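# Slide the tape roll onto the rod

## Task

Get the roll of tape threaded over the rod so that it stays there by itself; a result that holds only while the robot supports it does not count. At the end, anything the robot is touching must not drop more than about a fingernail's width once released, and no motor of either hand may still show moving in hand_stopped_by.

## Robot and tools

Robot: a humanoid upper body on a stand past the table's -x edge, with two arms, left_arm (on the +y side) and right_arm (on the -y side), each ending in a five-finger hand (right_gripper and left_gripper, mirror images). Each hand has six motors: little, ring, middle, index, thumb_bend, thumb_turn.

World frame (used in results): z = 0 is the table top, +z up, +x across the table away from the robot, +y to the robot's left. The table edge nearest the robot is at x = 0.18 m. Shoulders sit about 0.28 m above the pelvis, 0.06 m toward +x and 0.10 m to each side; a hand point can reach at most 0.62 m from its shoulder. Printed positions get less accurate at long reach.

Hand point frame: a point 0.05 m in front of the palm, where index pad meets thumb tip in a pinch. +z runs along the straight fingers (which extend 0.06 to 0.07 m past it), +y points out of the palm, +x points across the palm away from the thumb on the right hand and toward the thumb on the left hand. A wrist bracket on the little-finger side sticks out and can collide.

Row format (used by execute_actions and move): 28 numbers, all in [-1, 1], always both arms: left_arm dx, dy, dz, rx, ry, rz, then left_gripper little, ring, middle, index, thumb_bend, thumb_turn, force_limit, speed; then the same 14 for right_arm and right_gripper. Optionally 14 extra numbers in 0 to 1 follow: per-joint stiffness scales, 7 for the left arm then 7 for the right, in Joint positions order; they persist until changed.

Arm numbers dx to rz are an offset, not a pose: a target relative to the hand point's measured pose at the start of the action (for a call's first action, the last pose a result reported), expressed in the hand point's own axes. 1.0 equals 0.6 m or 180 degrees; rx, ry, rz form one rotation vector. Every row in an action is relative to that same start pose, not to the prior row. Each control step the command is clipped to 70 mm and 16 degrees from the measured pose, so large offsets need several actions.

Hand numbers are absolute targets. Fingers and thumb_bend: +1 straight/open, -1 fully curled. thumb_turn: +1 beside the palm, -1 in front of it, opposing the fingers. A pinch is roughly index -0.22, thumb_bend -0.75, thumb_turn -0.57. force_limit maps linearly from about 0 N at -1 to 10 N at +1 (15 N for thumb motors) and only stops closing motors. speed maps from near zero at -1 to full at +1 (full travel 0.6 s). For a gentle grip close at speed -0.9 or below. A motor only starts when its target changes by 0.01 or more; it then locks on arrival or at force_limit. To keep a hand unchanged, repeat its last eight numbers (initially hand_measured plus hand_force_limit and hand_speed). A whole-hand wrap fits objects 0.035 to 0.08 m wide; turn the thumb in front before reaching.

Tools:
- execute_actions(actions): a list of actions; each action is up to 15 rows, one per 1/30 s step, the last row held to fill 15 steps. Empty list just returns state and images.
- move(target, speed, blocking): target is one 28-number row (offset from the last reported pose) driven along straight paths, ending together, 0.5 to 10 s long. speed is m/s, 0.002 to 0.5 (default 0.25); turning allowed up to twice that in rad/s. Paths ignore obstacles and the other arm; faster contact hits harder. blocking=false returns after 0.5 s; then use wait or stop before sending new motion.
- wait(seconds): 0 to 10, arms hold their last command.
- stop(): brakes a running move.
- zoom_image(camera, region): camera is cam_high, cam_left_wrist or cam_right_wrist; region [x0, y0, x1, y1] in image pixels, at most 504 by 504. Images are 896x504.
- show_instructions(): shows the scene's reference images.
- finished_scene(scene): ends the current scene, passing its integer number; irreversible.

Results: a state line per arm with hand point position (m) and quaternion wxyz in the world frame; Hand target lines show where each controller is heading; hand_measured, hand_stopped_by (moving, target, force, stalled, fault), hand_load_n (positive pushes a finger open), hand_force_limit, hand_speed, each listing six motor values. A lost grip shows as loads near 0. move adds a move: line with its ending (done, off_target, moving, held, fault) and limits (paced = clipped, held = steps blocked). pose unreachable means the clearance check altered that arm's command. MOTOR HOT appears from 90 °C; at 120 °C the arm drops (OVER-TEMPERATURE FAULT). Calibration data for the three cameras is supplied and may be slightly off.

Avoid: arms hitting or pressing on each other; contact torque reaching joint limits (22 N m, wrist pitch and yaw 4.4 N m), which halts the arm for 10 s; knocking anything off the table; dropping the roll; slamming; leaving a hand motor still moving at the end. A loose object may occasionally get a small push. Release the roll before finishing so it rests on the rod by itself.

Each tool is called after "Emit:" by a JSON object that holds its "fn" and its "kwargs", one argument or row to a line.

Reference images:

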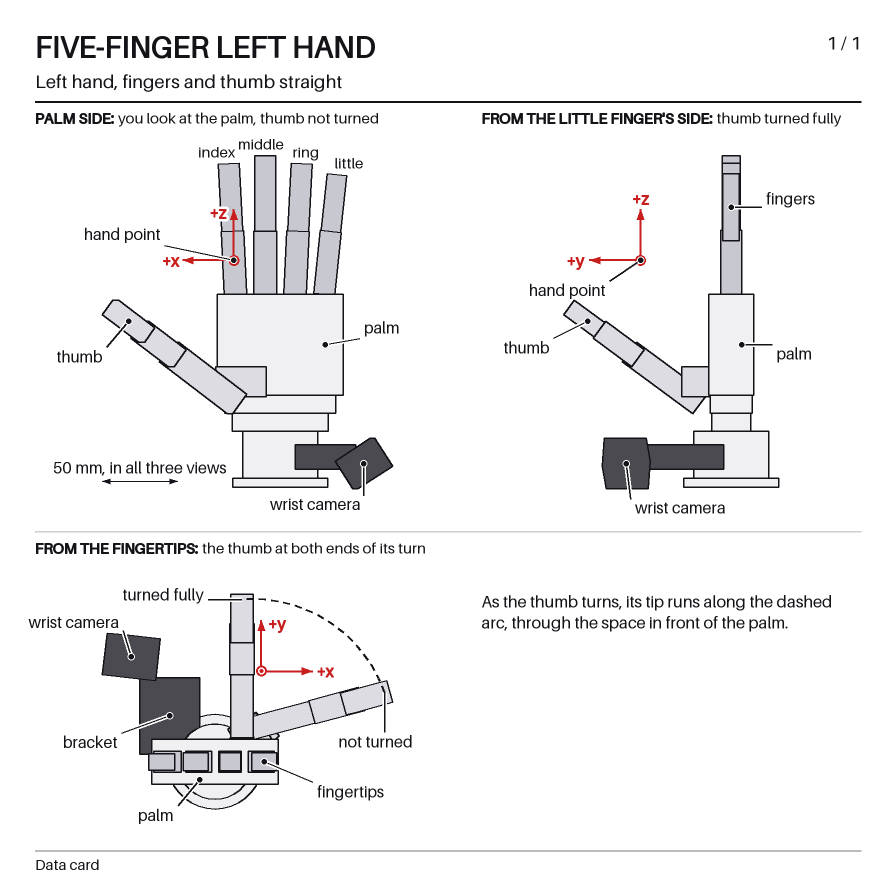

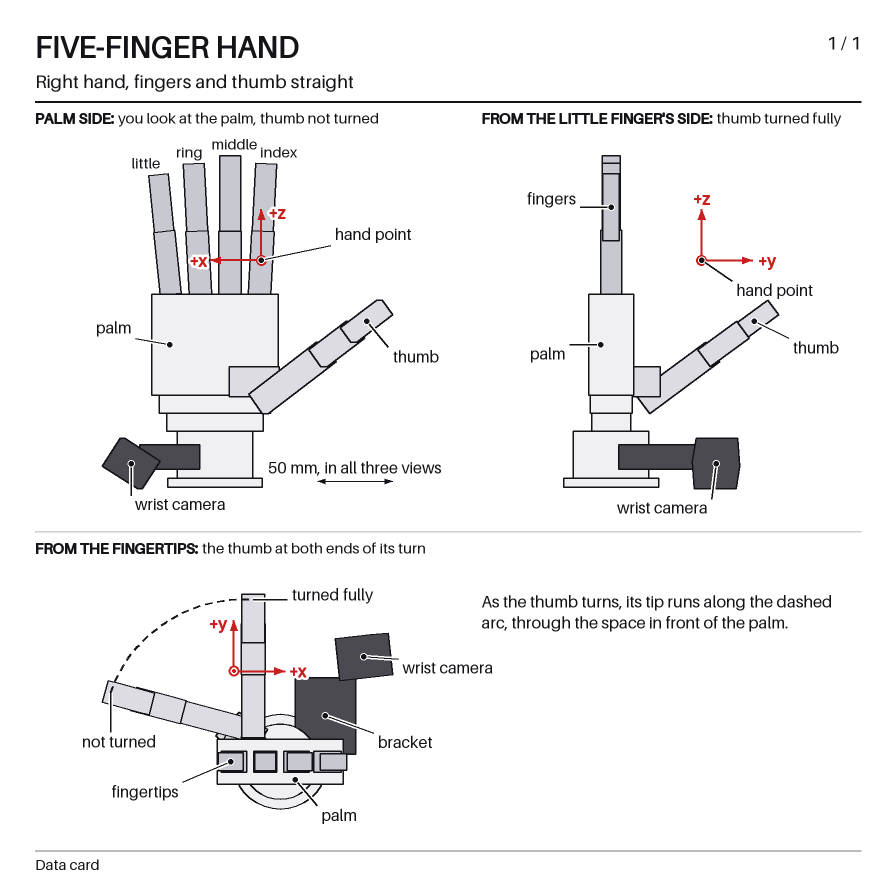

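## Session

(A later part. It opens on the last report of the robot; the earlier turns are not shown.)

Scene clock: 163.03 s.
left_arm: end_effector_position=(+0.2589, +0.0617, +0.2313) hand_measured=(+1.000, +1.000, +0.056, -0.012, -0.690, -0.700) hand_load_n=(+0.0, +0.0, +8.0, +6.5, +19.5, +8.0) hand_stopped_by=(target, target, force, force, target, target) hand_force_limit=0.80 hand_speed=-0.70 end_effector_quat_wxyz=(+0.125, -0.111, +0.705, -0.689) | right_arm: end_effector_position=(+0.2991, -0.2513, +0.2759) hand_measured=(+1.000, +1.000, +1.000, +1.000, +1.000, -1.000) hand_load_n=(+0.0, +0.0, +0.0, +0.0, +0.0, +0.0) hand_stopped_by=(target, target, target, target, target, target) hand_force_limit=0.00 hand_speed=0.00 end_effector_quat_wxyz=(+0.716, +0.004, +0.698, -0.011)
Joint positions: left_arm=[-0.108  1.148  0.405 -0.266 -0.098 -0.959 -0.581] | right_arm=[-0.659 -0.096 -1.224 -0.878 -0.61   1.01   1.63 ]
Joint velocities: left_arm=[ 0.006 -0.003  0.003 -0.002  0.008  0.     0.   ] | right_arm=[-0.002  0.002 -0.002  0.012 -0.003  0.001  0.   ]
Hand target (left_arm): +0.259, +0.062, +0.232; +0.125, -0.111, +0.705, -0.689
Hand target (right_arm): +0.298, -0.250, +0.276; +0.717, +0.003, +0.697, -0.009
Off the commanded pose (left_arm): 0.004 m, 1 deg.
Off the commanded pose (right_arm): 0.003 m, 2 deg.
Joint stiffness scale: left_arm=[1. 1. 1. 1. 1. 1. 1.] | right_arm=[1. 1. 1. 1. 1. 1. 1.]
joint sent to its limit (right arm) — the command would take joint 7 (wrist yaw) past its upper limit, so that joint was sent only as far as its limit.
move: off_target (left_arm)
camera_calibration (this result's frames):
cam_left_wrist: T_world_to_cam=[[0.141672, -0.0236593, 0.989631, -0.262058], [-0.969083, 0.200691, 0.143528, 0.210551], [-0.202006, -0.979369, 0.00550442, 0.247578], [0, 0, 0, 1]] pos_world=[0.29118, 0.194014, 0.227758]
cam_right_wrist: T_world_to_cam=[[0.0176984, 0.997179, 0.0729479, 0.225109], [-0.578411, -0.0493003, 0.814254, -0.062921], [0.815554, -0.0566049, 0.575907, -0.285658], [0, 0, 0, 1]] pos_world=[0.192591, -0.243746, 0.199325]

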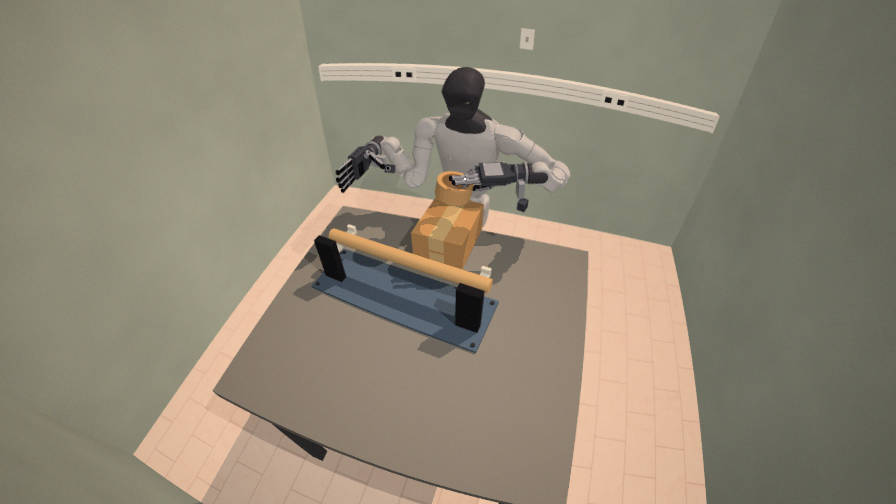

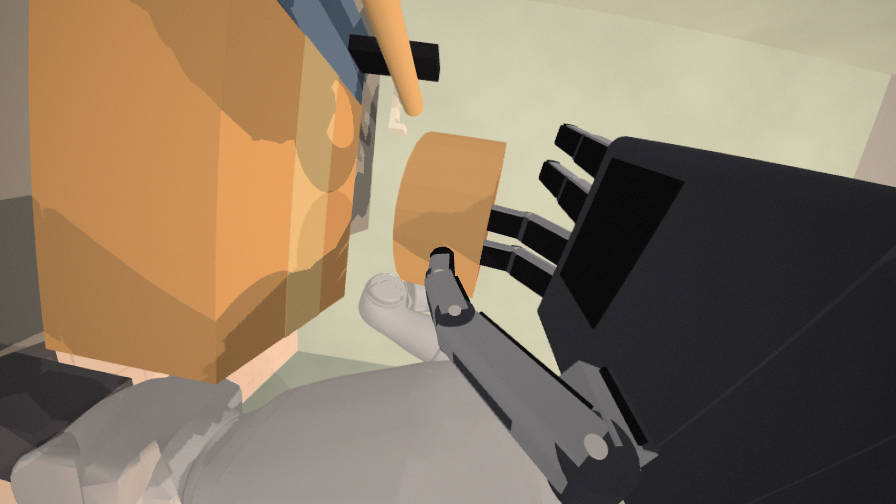

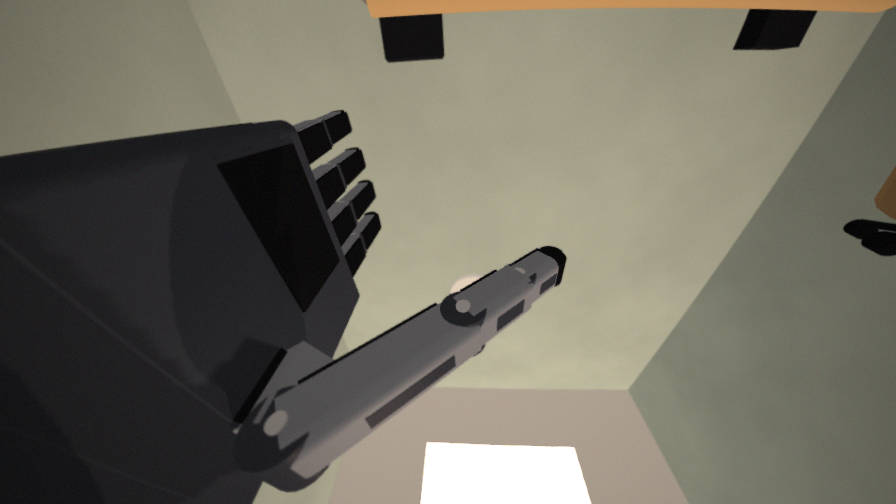

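Emit:
{"fn": "move", "kwargs": {
  "target": [-0.294,-0.038,-0.234,0.193,-0.428,-0.532, 1,1,-0.5,-0.5,-0.7,-0.7,0.8,-0.7, 0.06,0.2,0.3,-0.087,0.087,-0.494, 1,1,1,1,1,-1,0,0],
  "speed": 0.25
}}

Scene clock: 187.80 s.
left_arm: end_effector_position=(+0.3808, +0.2514, +0.2620) hand_measured=(+1.000, +1.000, +0.056, -0.012, -0.690, -0.700) hand_load_n=(+0.0, +0.0, +6.5, +7.5, +19.0, +7.0) hand_stopped_by=(target, target, force, force, target, target) hand_force_limit=0.80 hand_speed=-0.70 end_effector_quat_wxyz=(-0.014, +0.865, -0.005, +0.501) | right_arm: end_effector_position=(+0.4830, -0.1351, +0.2388) hand_measured=(+1.000, +1.000, +1.000, +1.000, +1.000, -1.000) hand_load_n=(+0.0, +0.0, +0.0, +0.0, +0.0, +0.0) hand_stopped_by=(target, target, target, target, target, target) hand_force_limit=0.00 hand_speed=0.00 end_effector_quat_wxyz=(-0.402, +0.577, -0.585, +0.405)
Joint positions: left_arm=[ 0.463  1.369  1.169 -0.298 -1.697  1.004  0.201] | right_arm=[-1.253 -0.431  0.106  0.043 -1.24   0.312  1.26 ]
Joint velocities: left_arm=[-0.011  0.002  0.017  0.006 -0.008  0.     0.007] | right_arm=[-0.005 -0.006  0.011  0.009 -0.002  0.    -0.001]
Hand target (left_arm): +0.381, +0.251, +0.263; -0.013, +0.865, -0.004, +0.501
Hand target (right_arm): +0.484, -0.136, +0.239; -0.400, +0.577, -0.584, +0.408
Off the commanded pose (left_arm): 0.002 m, 2 deg.
Off the commanded pose (right_arm): 0.005 m, 2 deg.
Joint stiffness scale: left_arm=[1. 1. 1. 1. 1. 1. 1.] | right_arm=[1. 1. 1. 1. 1. 1. 1.]
move: off_target (right_arm)
camera_calibration (this result's frames):
cam_left_wrist: T_world_to_cam=[[-0.0366087, 0.991279, -0.126589, -0.200041], [-0.0244548, 0.125747, 0.991761, -0.276836], [0.99903, 0.0394028, 0.0196381, -0.259392], [0, 0, 0, 1]] pos_world=[0.245047, 0.243329, 0.254326]
cam_right_wrist: T_world_to_cam=[[-0.348032, 0.0891752, -0.933232, 0.402948], [-0.486975, 0.83343, 0.261247, 0.286563], [0.80108, 0.545382, -0.246634, -0.122933], [0, 0, 0, 1]] pos_world=[0.378267, -0.207718, 0.270861]

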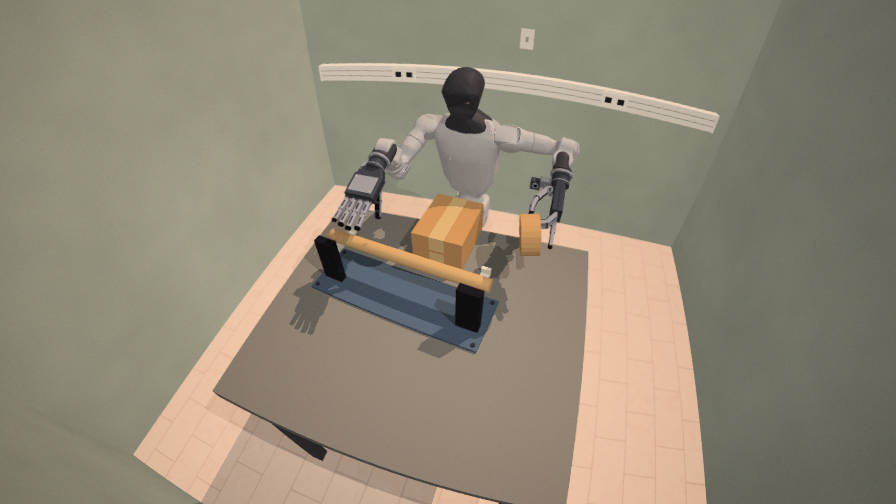

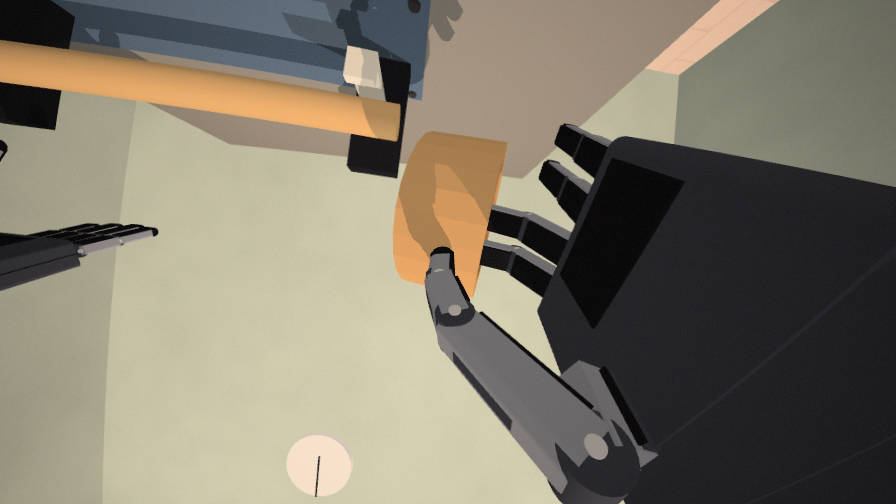

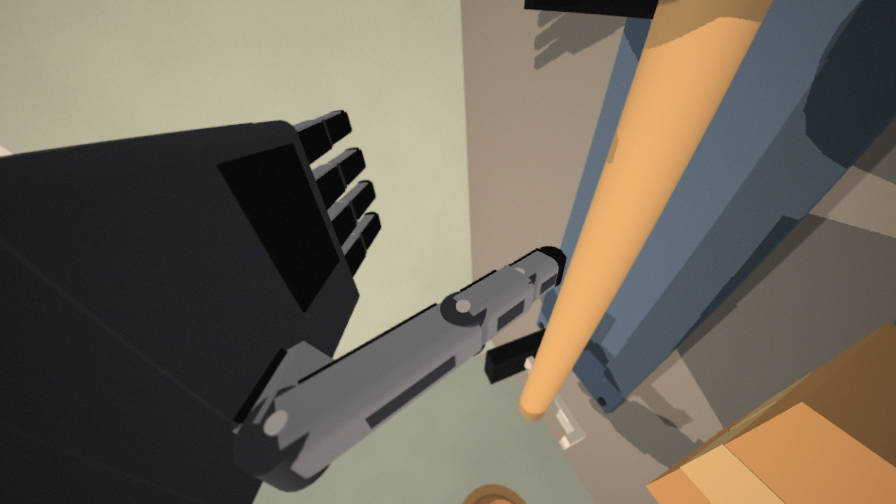

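Emit:
{"fn": "move", "kwargs": {
  "target": [0,0,0,0,0,0, 1,1,-0.5,-0.5,-0.7,-0.7,0.8,-0.7, 0,0.12,0.05,0,0.031,0.011, 1,1,1,1,1,-1,0,0],
  "speed": 0.1
}}

Scene clock: 205.60 s.
left_arm: end_effector_position=(+0.3808, +0.2514, +0.2620) hand_measured=(+1.000, +1.000, +0.056, -0.012, -0.690, -0.700) hand_load_n=(+0.0, +0.0, +6.5, +7.5, +19.0, +7.0) hand_stopped_by=(target, target, force, force, target, target) hand_force_limit=0.80 hand_speed=-0.70 end_effector_quat_wxyz=(-0.014, +0.865, -0.005, +0.501) | right_arm: end_effector_position=(+0.4875, -0.1357, +0.1593) hand_measured=(+1.000, +1.000, +1.000, +1.000, +1.000, -1.000) hand_load_n=(+0.0, +0.0, +0.0, +0.0, +0.0, +0.0) hand_stopped_by=(target, target, target, target, target, target) hand_force_limit=0.00 hand_speed=0.00 end_effector_quat_wxyz=(-0.380, +0.545, -0.618, +0.421)
Joint positions: left_arm=[ 0.463  1.369  1.169 -0.297 -1.697  1.004  0.202] | right_arm=[-1.019 -0.31   0.194  0.044 -1.371  0.45   1.041]
Joint velocities: left_arm=[ 0.014  0.    -0.009  0.009  0.002  0.     0.   ] | right_arm=[ 0.002 -0.003 -0.003 -0.014  0.     0.001 -0.002]
Hand target (left_arm): +0.381, +0.251, +0.262; -0.014, +0.865, -0.005, +0.501
Hand target (right_arm): +0.488, -0.136, +0.161; +0.380, -0.543, +0.617, -0.424
Off the commanded pose (left_arm): 0.000 m, 0 deg.
Off the commanded pose (right_arm): 0.002 m, 1 deg.
Joint stiffness scale: left_arm=[1. 1. 1. 1. 1. 1. 1.] | right_arm=[1. 1. 1. 1. 1. 1. 1.]
move: done
camera_calibration (this result's frames):
cam_left_wrist: T_world_to_cam=[[-0.0368437, 0.991262, -0.126654, -0.199973], [-0.0245341, 0.125805, 0.991752, -0.276854], [0.99902, 0.0396472, 0.0196846, -0.259476], [0, 0, 0, 1]] pos_world=[0.245062, 0.243343, 0.254351]
cam_right_wrist: T_world_to_cam=[[-0.343397, 0.135025, -0.929434, 0.333762], [-0.394357, 0.877417, 0.273171, 0.268959], [0.852385, 0.460335, -0.248055, -0.1822], [0, 0, 0, 1]] pos_world=[0.375984, -0.197182, 0.191542]

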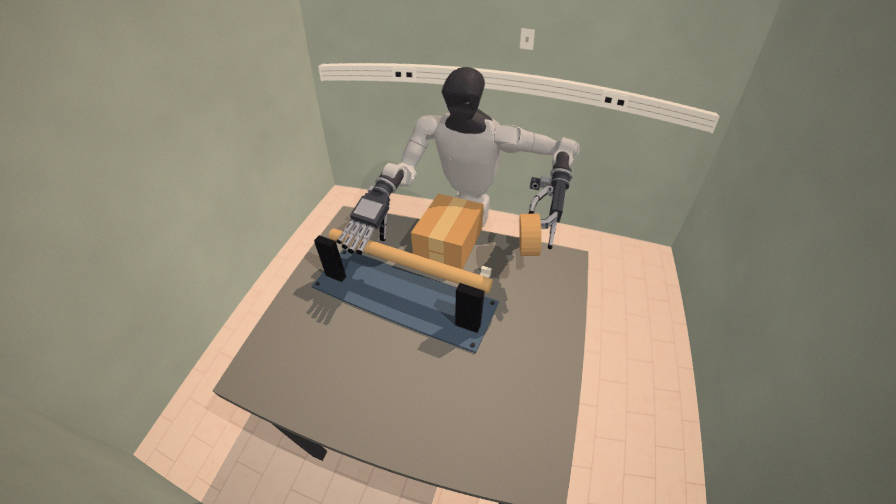

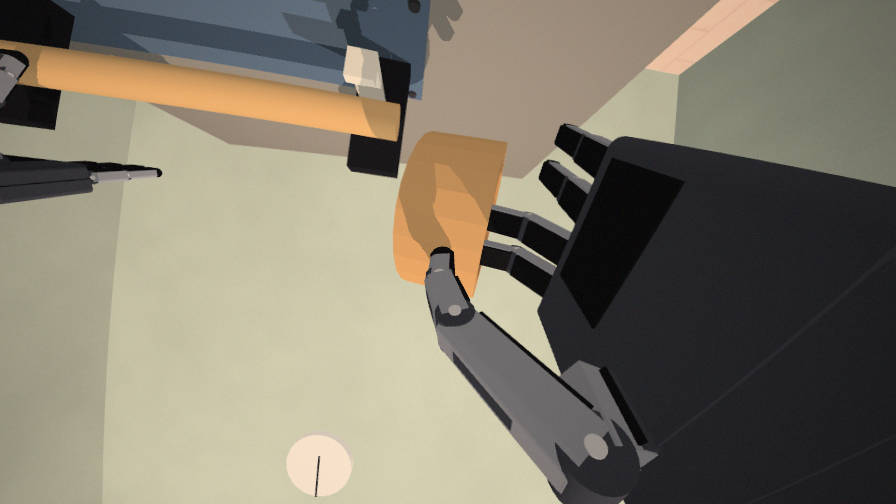

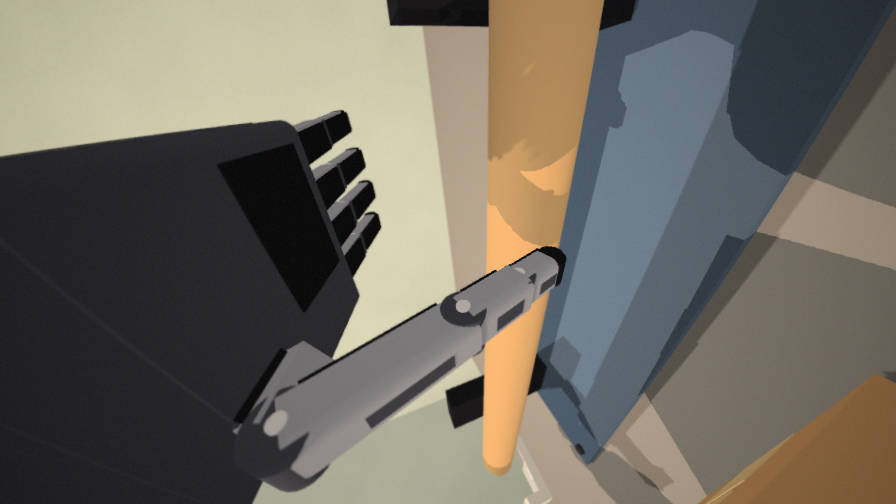

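Emit:
{"fn": "move", "kwargs": {
  "target": [0,0,0,0,0,0, 1,1,-0.5,-0.5,-0.7,-0.7,0.8,-0.7, 0,0.105,0.038,0,0,0, 1,1,1,1,1,-1,0,0],
  "speed": 0.05
}}

Scene clock: 214.33 s.
left_arm: end_effector_position=(+0.3808, +0.2514, +0.2620) hand_measured=(+1.000, +1.000, +0.056, -0.012, -0.690, -0.700) hand_load_n=(+0.0, +0.0, +6.5, +7.5, +19.0, +7.0) hand_stopped_by=(target, target, force, force, target, target) hand_force_limit=0.80 hand_speed=-0.70 end_effector_quat_wxyz=(-0.014, +0.865, -0.005, +0.501) | right_arm: end_effector_position=(+0.4883, -0.1377, +0.0931) hand_measured=(+1.000, +1.000, +1.000, +1.000, +1.000, -1.000) hand_load_n=(+0.0, +0.0, +0.0, +0.0, +0.0, +0.0) hand_stopped_by=(target, target, target, target, target, target) hand_force_limit=0.00 hand_speed=0.00 end_effector_quat_wxyz=(-0.380, +0.541, -0.620, +0.422)
Joint positions: left_arm=[ 0.463  1.369  1.169 -0.297 -1.697  1.004  0.202] | right_arm=[-0.857 -0.24   0.2    0.155 -1.353  0.421  0.759]
Joint velocities: left_arm=[ 0.002  0.003 -0.02   0.     0.005  0.     0.   ] | right_arm=[ 0.003  0.002  0.005  0.008 -0.002 -0.002  0.   ]
Hand target (left_arm): +0.381, +0.251, +0.262; -0.014, +0.865, -0.005, +0.501
Hand target (right_arm): +0.488, -0.136, +0.093; +0.382, -0.542, +0.620, -0.420
Off the commanded pose (left_arm): 0.000 m, 0 deg.
Off the commanded pose (right_arm): 0.003 m, 1 deg.
Joint stiffness scale: left_arm=[1. 1. 1. 1. 1. 1. 1.] | right_arm=[1. 1. 1. 1. 1. 1. 1.]
move: done
camera_calibration (this result's frames):
cam_left_wrist: T_world_to_cam=[[-0.0368436, 0.991262, -0.126654, -0.199973], [-0.0245341, 0.125805, 0.991752, -0.276854], [0.99902, 0.0396471, 0.0196846, -0.259476], [0, 0, 0, 1]] pos_world=[0.245062, 0.243343, 0.254351]
cam_right_wrist: T_world_to_cam=[[-0.340017, 0.141042, -0.929783, 0.271904], [-0.387235, 0.879983, 0.275097, 0.285793], [0.856993, 0.453582, -0.244593, -0.201942], [0, 0, 0, 1]] pos_world=[0.376184, -0.198245, 0.124797]

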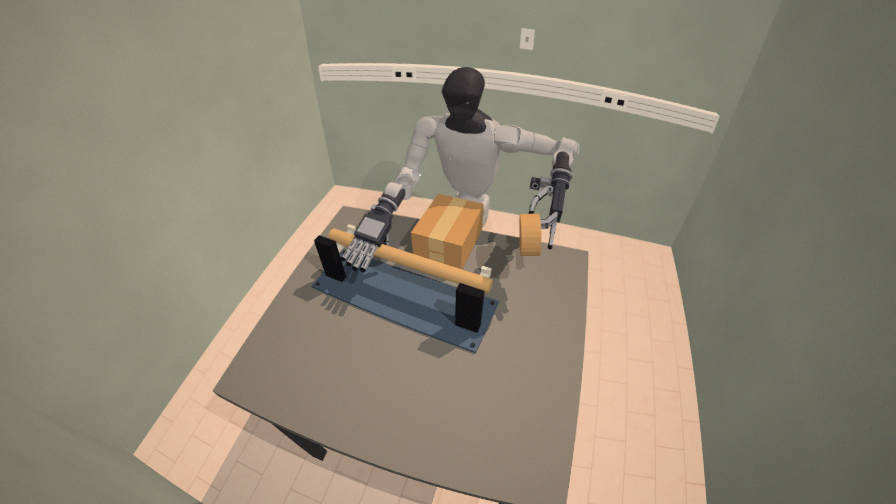

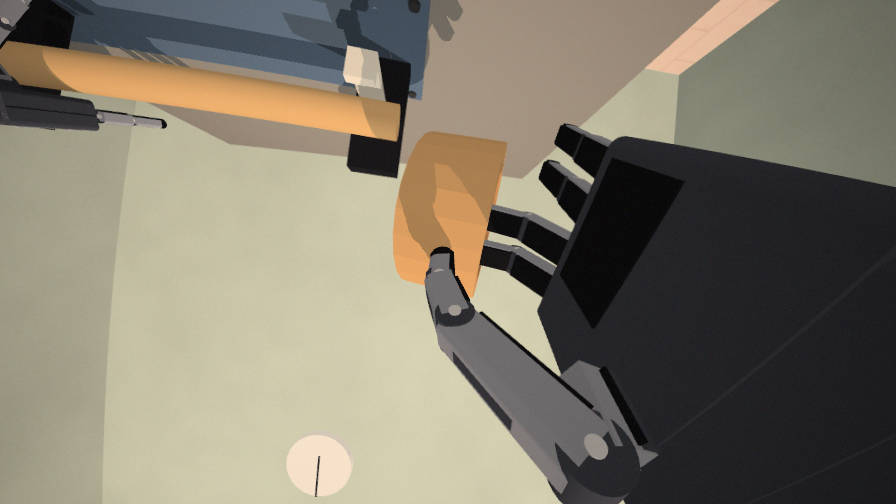

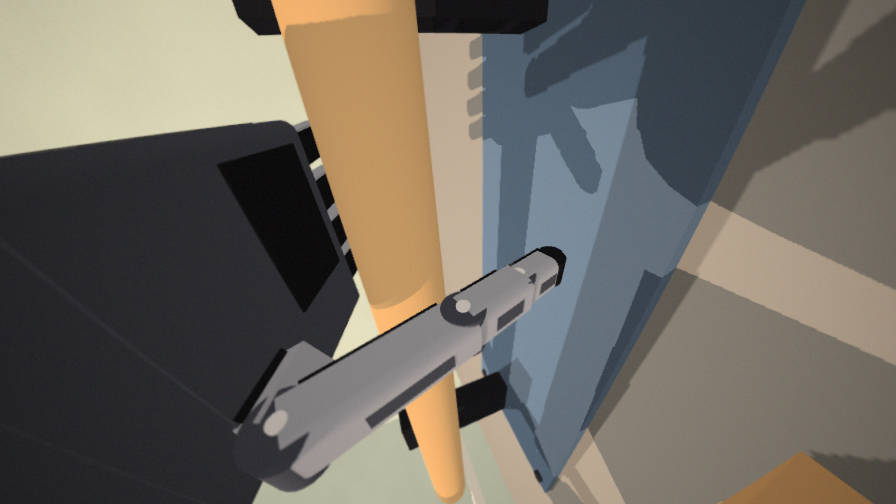

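Close.

Emit:
{"fn": "move", "kwargs": {
  "target": [0,0,0,0,0,0, 1,1,-0.5,-0.5,-0.7,-0.7,0.8,-0.7, 0,0,0.012,0,0,0, -1,-1,-1,-1,-1,-1,0.8,-0.6],
  "speed": 0.02
}}

Scene clock: 221.83 s.
left_arm: end_effector_position=(+0.3808, +0.2514, +0.2620) hand_measured=(+1.000, +1.000, +0.056, -0.012, -0.690, -0.700) hand_load_n=(+0.0, +0.0, +6.5, +7.5, +19.0, +7.0) hand_stopped_by=(target, target, force, force, target, target) hand_force_limit=0.80 hand_speed=-0.70 end_effector_quat_wxyz=(-0.014, +0.865, -0.005, +0.501) | right_arm: end_effector_position=(+0.4945, -0.1382, +0.0894) hand_measured=(-0.850, -0.834, -0.592, -0.828, -0.026, -1.000) hand_load_n=(+10.5, +10.5, +9.5, +11.0, +13.5, +2.0) hand_stopped_by=(force, force, force, force, force, target) hand_force_limit=0.80 hand_speed=-0.60 end_effector_quat_wxyz=(-0.379, +0.541, -0.622, +0.420)
Joint positions: left_arm=[ 0.463  1.369  1.169 -0.297 -1.697  1.004  0.202] | right_arm=[-0.883 -0.237  0.195  0.219 -1.334  0.408  0.724]
Joint velocities: left_arm=[0.003 0.005 0.002 0.014 0.003 0.    0.   ] | right_arm=[ 0.005 -0.009  0.002 -0.008  0.     0.     0.   ]
Hand target (left_arm): +0.381, +0.251, +0.262; -0.014, +0.865, -0.005, +0.501
Hand target (right_arm): +0.495, -0.138, +0.091; +0.380, -0.541, +0.620, -0.422
Off the commanded pose (left_arm): 0.000 m, 0 deg.
Off the commanded pose (right_arm): 0.001 m, 0 deg.
Joint stiffness scale: left_arm=[1. 1. 1. 1. 1. 1. 1.] | right_arm=[1. 1. 1. 1. 1. 1. 1.]
move: done
camera_calibration (this result's frames):
cam_left_wrist: T_world_to_cam=[[-0.0368437, 0.991262, -0.126654, -0.199973], [-0.0245341, 0.125805, 0.991752, -0.276854], [0.99902, 0.0396471, 0.0196847, -0.259476], [0, 0, 0, 1]] pos_world=[0.245062, 0.243343, 0.254351]
cam_right_wrist: T_world_to_cam=[[-0.343836, 0.1433, -0.928031, 0.272744], [-0.386203, 0.879253, 0.278857, 0.288666], [0.855934, 0.45429, -0.246976, -0.206996], [0, 0, 0, 1]] pos_world=[0.382439, -0.198858, 0.121496]

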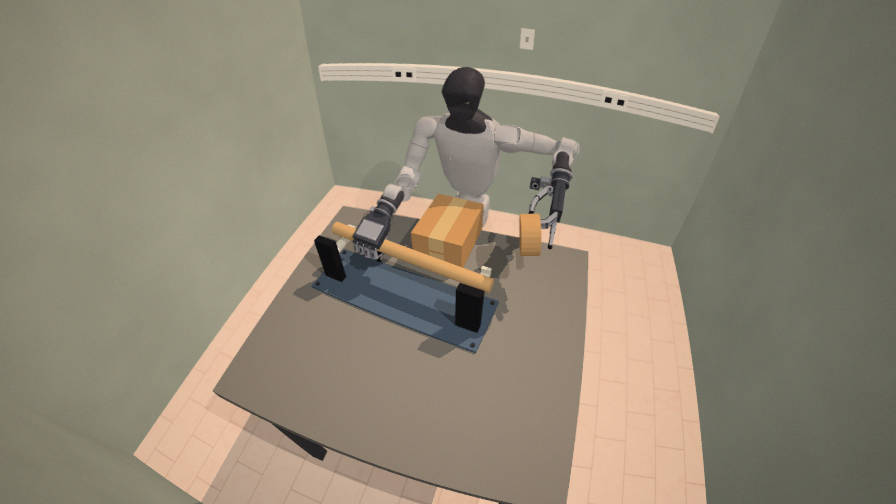

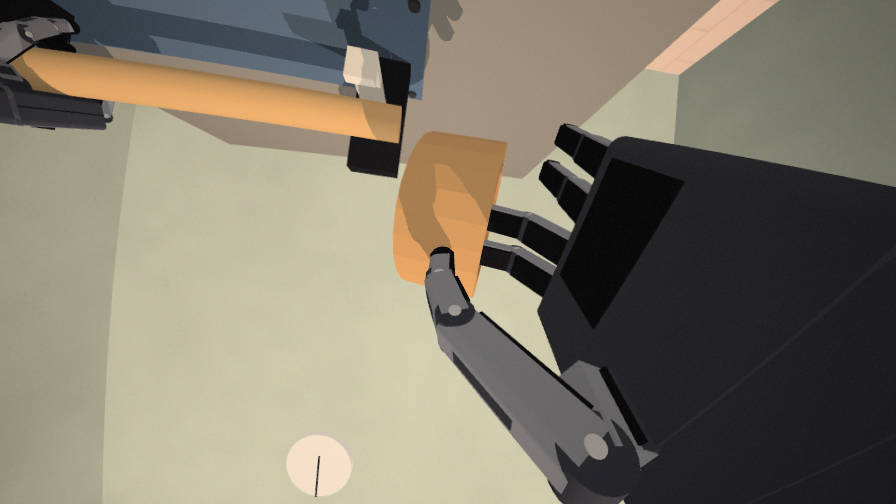

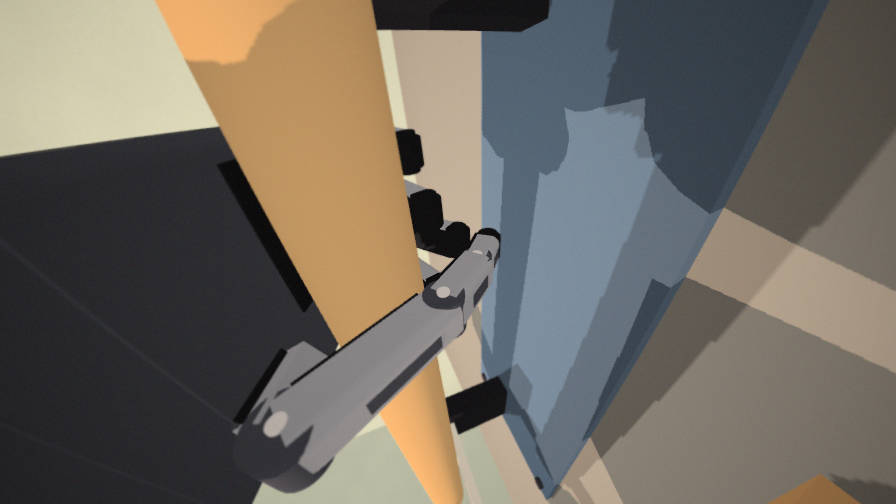

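Emit:
{"fn": "move", "kwargs": {
  "target": [0,0,0,0,0,0, 1,1,-0.5,-0.5,-0.7,-0.7,0.8,-0.7, 0,-0.158,-0.097,0,-0.052,-0.02, -1,-1,-1,-1,-1,-1,0.8,-0.6],
  "speed": 0.08
}}

Scene clock: 234.00 s.
left_arm: end_effector_position=(+0.3808, +0.2514, +0.2620) hand_measured=(+1.000, +1.000, +0.056, -0.012, -0.690, -0.700) hand_load_n=(+0.0, +0.0, +6.5, +7.5, +19.0, +7.0) hand_stopped_by=(target, target, force, force, target, target) hand_force_limit=0.80 hand_speed=-0.70 end_effector_quat_wxyz=(-0.014, +0.865, -0.005, +0.501) | right_arm: end_effector_position=(+0.4718, -0.1360, +0.2005) hand_measured=(-0.850, -0.834, -0.592, -0.828, -0.026, -1.000) hand_load_n=(+10.5, +10.5, +9.5, +11.0, +13.5, +2.0) hand_stopped_by=(force, force, force, force, force, target) hand_force_limit=0.80 hand_speed=-0.60 end_effector_quat_wxyz=(-0.413, +0.595, -0.566, +0.393)
Joint positions: left_arm=[ 0.463  1.369  1.169 -0.297 -1.697  1.004  0.202] | right_arm=[-1.067 -0.437  0.08  -0.059 -1.182  0.244  1.167]
Joint velocities: left_arm=[-0.005 -0.003 -0.009  0.008 -0.002  0.     0.   ] | right_arm=[-0.006  0.002 -0.005 -0.014  0.009 -0.001  0.001]
Hand target (left_arm): +0.381, +0.251, +0.262; -0.014, +0.865, -0.005, +0.501
Hand target (right_arm): +0.471, -0.136, +0.199; -0.413, +0.597, -0.566, +0.390
Off the commanded pose (left_arm): 0.000 m, 0 deg.
Off the commanded pose (right_arm): 0.003 m, 1 deg.
Joint stiffness scale: left_arm=[1. 1. 1. 1. 1. 1. 1.] | right_arm=[1. 1. 1. 1. 1. 1. 1.]
move: done
camera_calibration (this result's frames):
cam_left_wrist: T_world_to_cam=[[-0.0368439, 0.991262, -0.126654, -0.199973], [-0.024534, 0.125805, 0.991752, -0.276854], [0.99902, 0.0396473, 0.0196845, -0.259476], [0, 0, 0, 1]] pos_world=[0.245062, 0.243343, 0.254351]
cam_right_wrist: T_world_to_cam=[[-0.353239, 0.065825, -0.933214, 0.362671], [-0.537893, 0.801865, 0.260163, 0.311758], [0.765437, 0.593869, -0.247843, -0.0993458], [0, 0, 0, 1]] pos_world=[0.371845, -0.214862, 0.23272]

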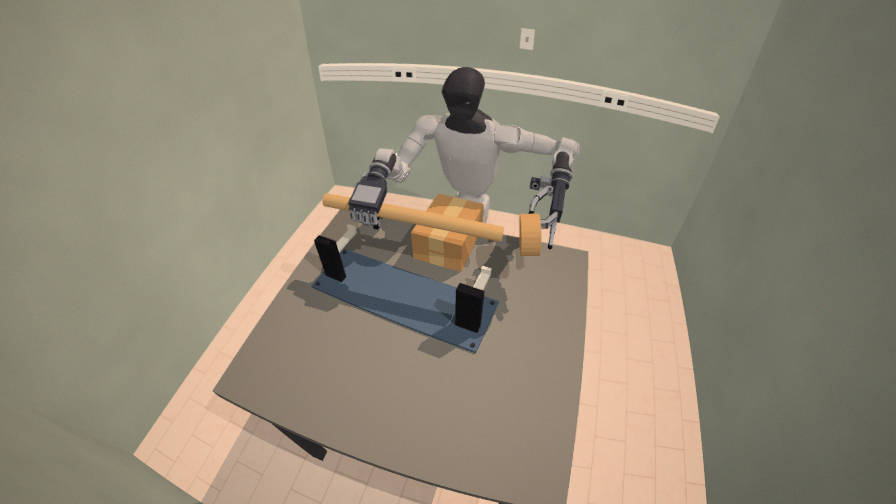

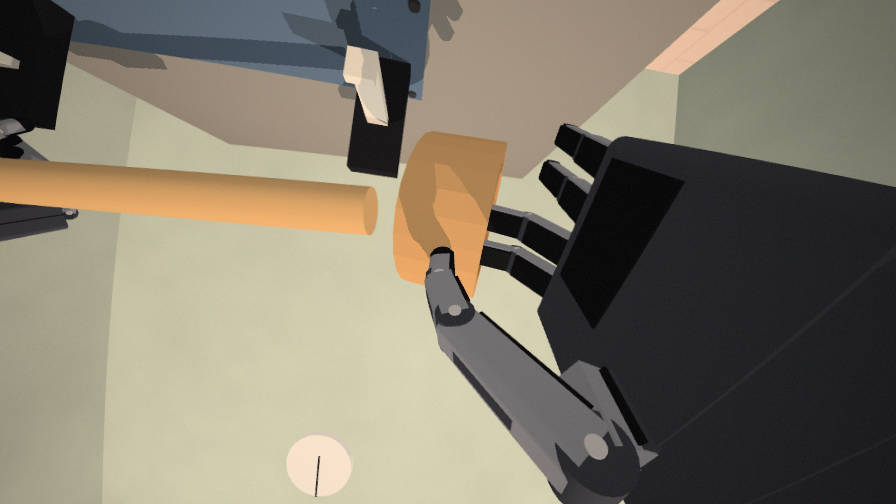

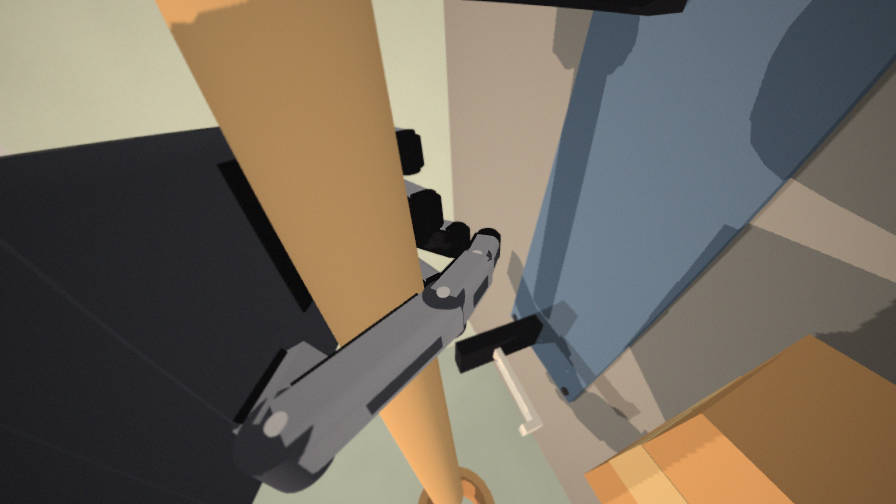

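Emit:
{"fn": "move", "kwargs": {
  "target": [0.006,0.07,0.011,0,0,0, 1,1,-0.5,-0.5,-0.7,-0.7,0.8,-0.7, 0,0,0,0,0,0, -1,-1,-1,-1,-1,-1,0.8,-0.6],
  "speed": 0.04
}}

Emit:
{"fn": "zoom_image", "kwargs": {
  "camera": "cam_high",
  "region": [440, 170, 580, 270]
}}

Emit:
{"fn": "zoom_image", "kwargs": {
  "camera": "cam_right_wrist",
  "region": [380, 404, 540, 504]
}}

Scene clock: 243.93 s.
left_arm: end_effector_position=(+0.3880, +0.2108, +0.2602) hand_measured=(+1.000, +1.000, +0.056, -0.012, -0.690, -0.700) hand_load_n=(+0.0, +0.0, +6.5, +7.5, +19.0, +7.0) hand_stopped_by=(target, target, force, force, target, target) hand_force_limit=0.80 hand_speed=-0.70 end_effector_quat_wxyz=(-0.016, +0.866, -0.003, +0.501) | right_arm: end_effector_position=(+0.4718, -0.1359, +0.2005) hand_measured=(-0.850, -0.834, -0.592, -0.828, -0.026, -1.000) hand_load_n=(+10.5, +10.5, +9.5, +11.0, +13.5, +2.0) hand_stopped_by=(force, force, force, force, force, target) hand_force_limit=0.80 hand_speed=-0.60 end_effector_quat_wxyz=(-0.413, +0.595, -0.566, +0.393)
Joint positions: left_arm=[ 0.435  1.439  1.069 -0.436 -1.941  0.878  0.516] | right_arm=[-1.067 -0.437  0.08  -0.059 -1.182  0.244  1.167]
Joint velocities: left_arm=[ 0.006 -0.002  0.     0.     0.    -0.002  0.   ] | right_arm=[-0.003 -0.003  0.008  0.002  0.006  0.     0.   ]
Hand target (left_arm): +0.388, +0.209, +0.260; -0.014, +0.866, -0.004, +0.500
Hand target (right_arm): +0.472, -0.136, +0.201; -0.413, +0.595, -0.566, +0.393
Off the commanded pose (left_arm): 0.002 m, 0 deg.
Off the commanded pose (right_arm): 0.000 m, 0 deg.
Joint stiffness scale: left_arm=[1. 1. 1. 1. 1. 1. 1.] | right_arm=[1. 1. 1. 1. 1. 1. 1.]
move: done
camera_calibration (this result's frames):
cam_left_wrist: T_world_to_cam=[[-0.0408035, 0.991312, -0.125044, -0.158581], [-0.0235605, 0.124159, 0.991983, -0.26985], [0.998889, 0.0434224, 0.0182897, -0.265401], [0, 0, 0, 1]] pos_world=[0.252278, 0.202231, 0.252711]
cam_right_wrist: T_world_to_cam=[[-0.353328, 0.0657079, -0.933189, 0.36267], [-0.537937, 0.801843, 0.260135, 0.311772], [0.765365, 0.59391, -0.247967, -0.0992794], [0, 0, 0, 1]] pos_world=[0.37184, -0.21486, 0.232719]

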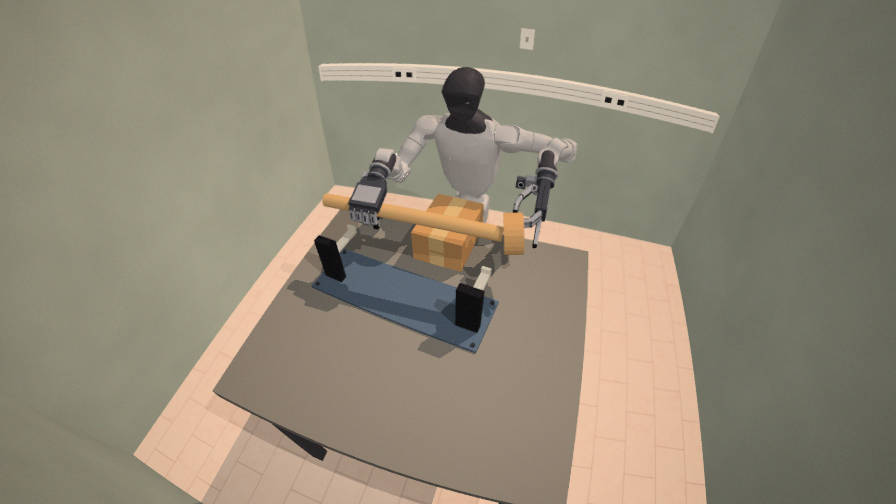

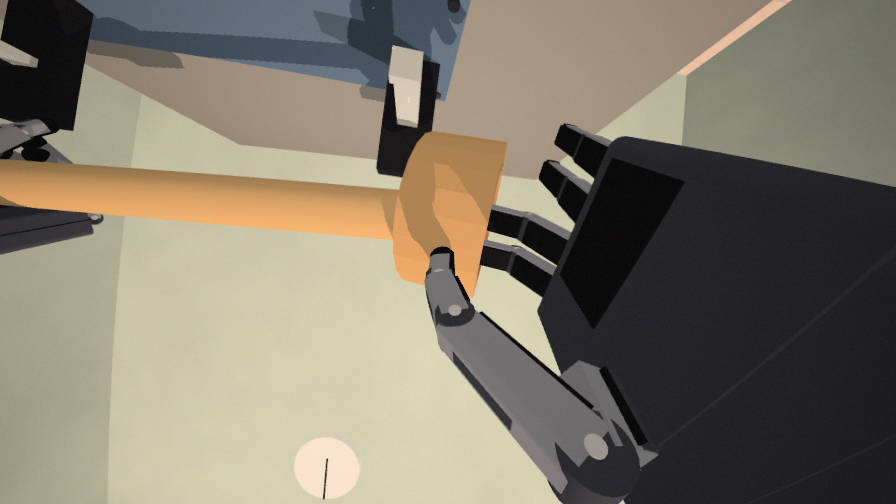

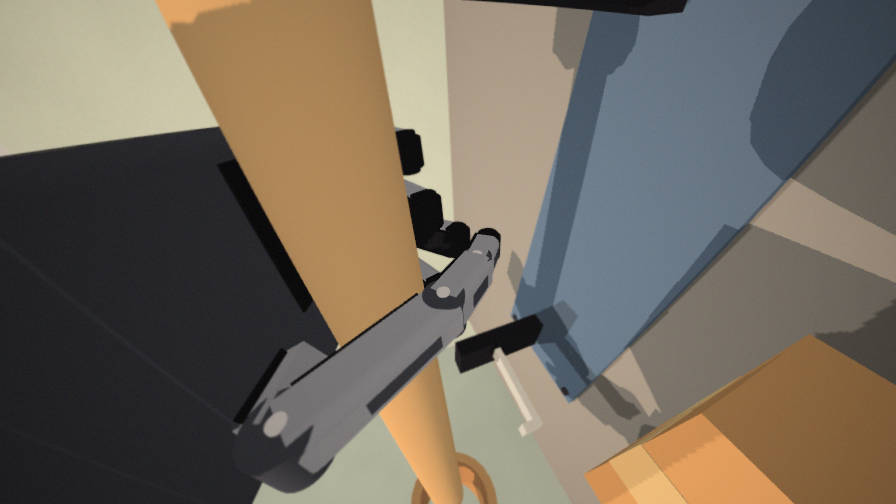

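Region (440, 170, 580, 270) of cam_high's 896x504 image, scaled by 3.600, with more detail than that image has; it fills the top 360 rows of this view, and the rest is white.

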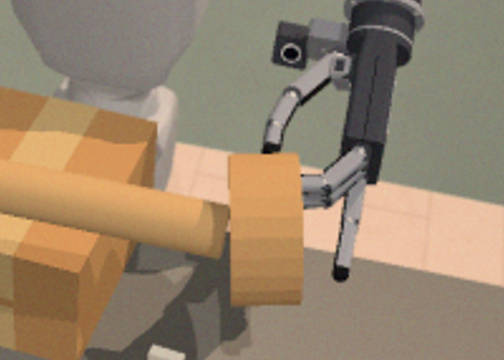

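Region (380, 404, 540, 504) of cam_right_wrist's 896x504 image, scaled by 3.150, with more detail than that image has; it fills the top 315 rows of this view, and the rest is white.

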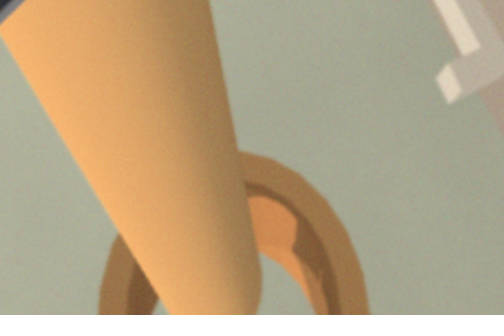

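Emit:
{"fn": "move", "kwargs": {
  "target": [0,0,0,0,0,0, 1,1,-0.5,-0.5,-0.7,-0.7,0.8,-0.7, -0.1,-0.006,0.018,0,0,0, -1,-1,-1,-1,-1,-1,0.8,-0.6],
  "speed": 0.03
}}

Emit:
{"fn": "zoom_image", "kwargs": {
  "camera": "cam_high",
  "region": [440, 170, 580, 270]
}}

Scene clock: 255.43 s.
left_arm: end_effector_position=(+0.3889, +0.2133, +0.2605) hand_measured=(+1.000, +1.000, +0.056, -0.012, -0.690, -0.700) hand_load_n=(+0.0, +0.0, +7.0, +8.0, +18.0, +6.5) hand_stopped_by=(target, target, force, force, target, target) hand_force_limit=0.80 hand_speed=-0.70 end_effector_quat_wxyz=(-0.019, +0.865, -0.000, +0.501) | right_arm: end_effector_position=(+0.4787, -0.0708, +0.1977) hand_measured=(-0.850, -0.834, -0.592, -0.828, -0.026, -1.000) hand_load_n=(+11.0, +10.5, +9.5, +10.0, +14.0, +1.5) hand_stopped_by=(force, force, force, force, force, target) hand_force_limit=0.80 hand_speed=-0.60 end_effector_quat_wxyz=(-0.414, +0.603, -0.562, +0.386)
Joint positions: left_arm=[ 0.435  1.439  1.069 -0.433 -1.939  0.877  0.521] | right_arm=[-1.173 -0.258  0.252  0.021 -1.33   0.399  1.175]
Joint velocities: left_arm=[ 0.008  0.006  0.005 -0.003 -0.008  0.     0.   ] | right_arm=[ 0.006 -0.003  0.002 -0.014  0.     0.     0.   ]
Hand target (left_arm): +0.388, +0.211, +0.260; -0.016, +0.866, -0.003, +0.501
Hand target (right_arm): +0.481, -0.075, +0.199; -0.411, +0.598, -0.566, +0.392
Off the commanded pose (left_arm): 0.003 m, 1 deg.
Off the commanded pose (right_arm): 0.005 m, 1 deg.
Joint stiffness scale: left_arm=[1. 1. 1. 1. 1. 1. 1.] | right_arm=[1. 1. 1. 1. 1. 1. 1.]
move: off_target (right_arm)
camera_calibration (this result's frames):
cam_left_wrist: T_world_to_cam=[[-0.0498192, 0.991284, -0.12196, -0.158315], [-0.0267136, 0.120745, 0.992324, -0.268582], [0.998401, 0.0526948, 0.0204653, -0.268741], [0, 0, 0, 1]] pos_world=[0.253249, 0.203526, 0.252712]
cam_right_wrist: T_world_to_cam=[[-0.364629, 0.0574076, -0.929381, 0.362264], [-0.551474, 0.790909, 0.265217, 0.2687], [0.750281, 0.609235, -0.25673, -0.13393], [0, 0, 0, 1]] pos_world=[0.380759, -0.151719, 0.231034]

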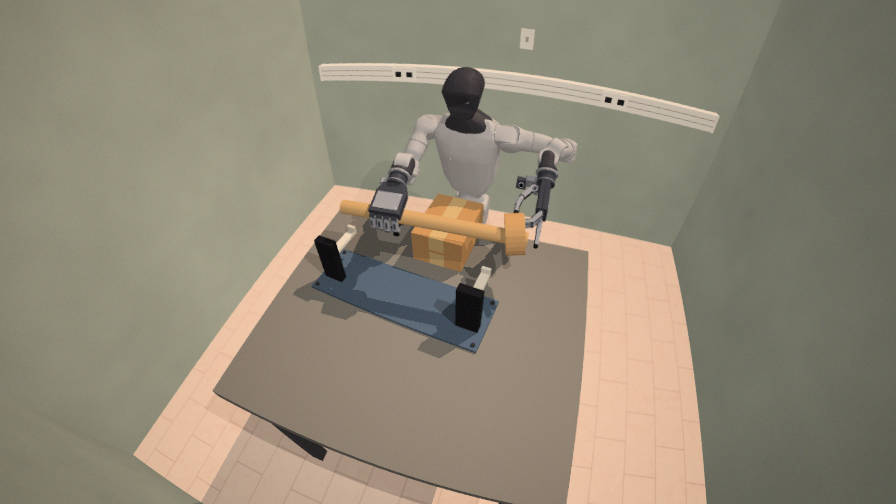

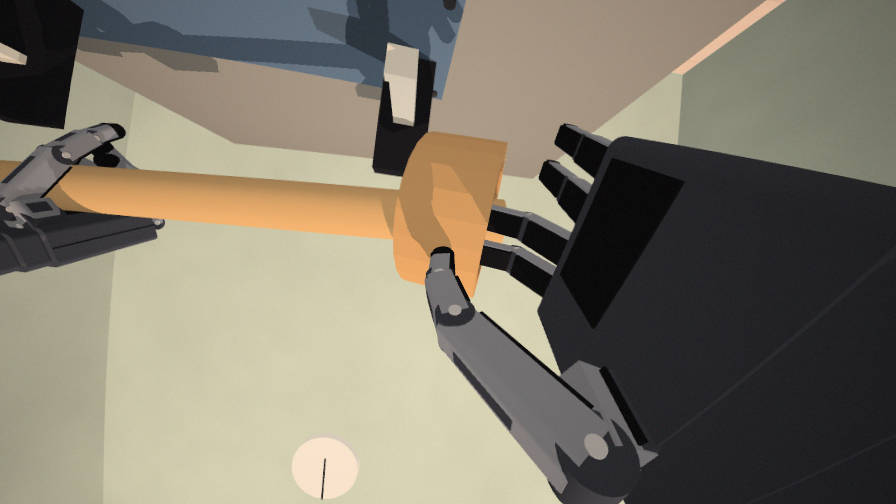

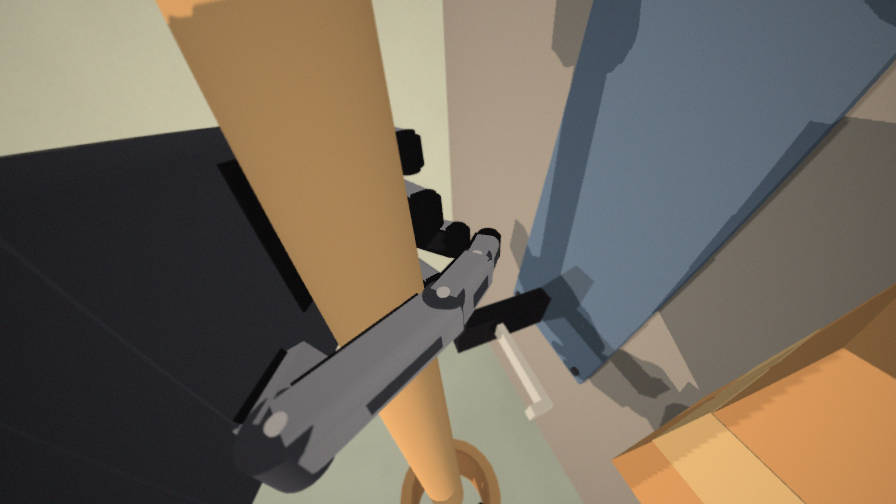

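Region (440, 170, 580, 270) of cam_high's 896x504 image, scaled by 3.600, with more detail than that image has; it fills the top 360 rows of this view, and the rest is white.

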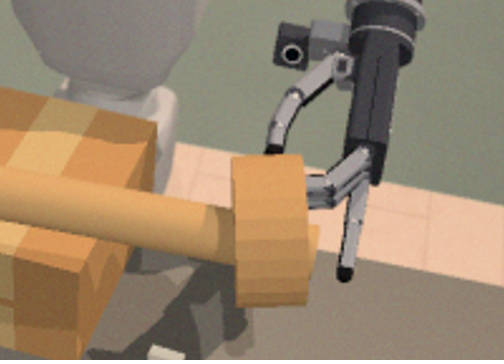

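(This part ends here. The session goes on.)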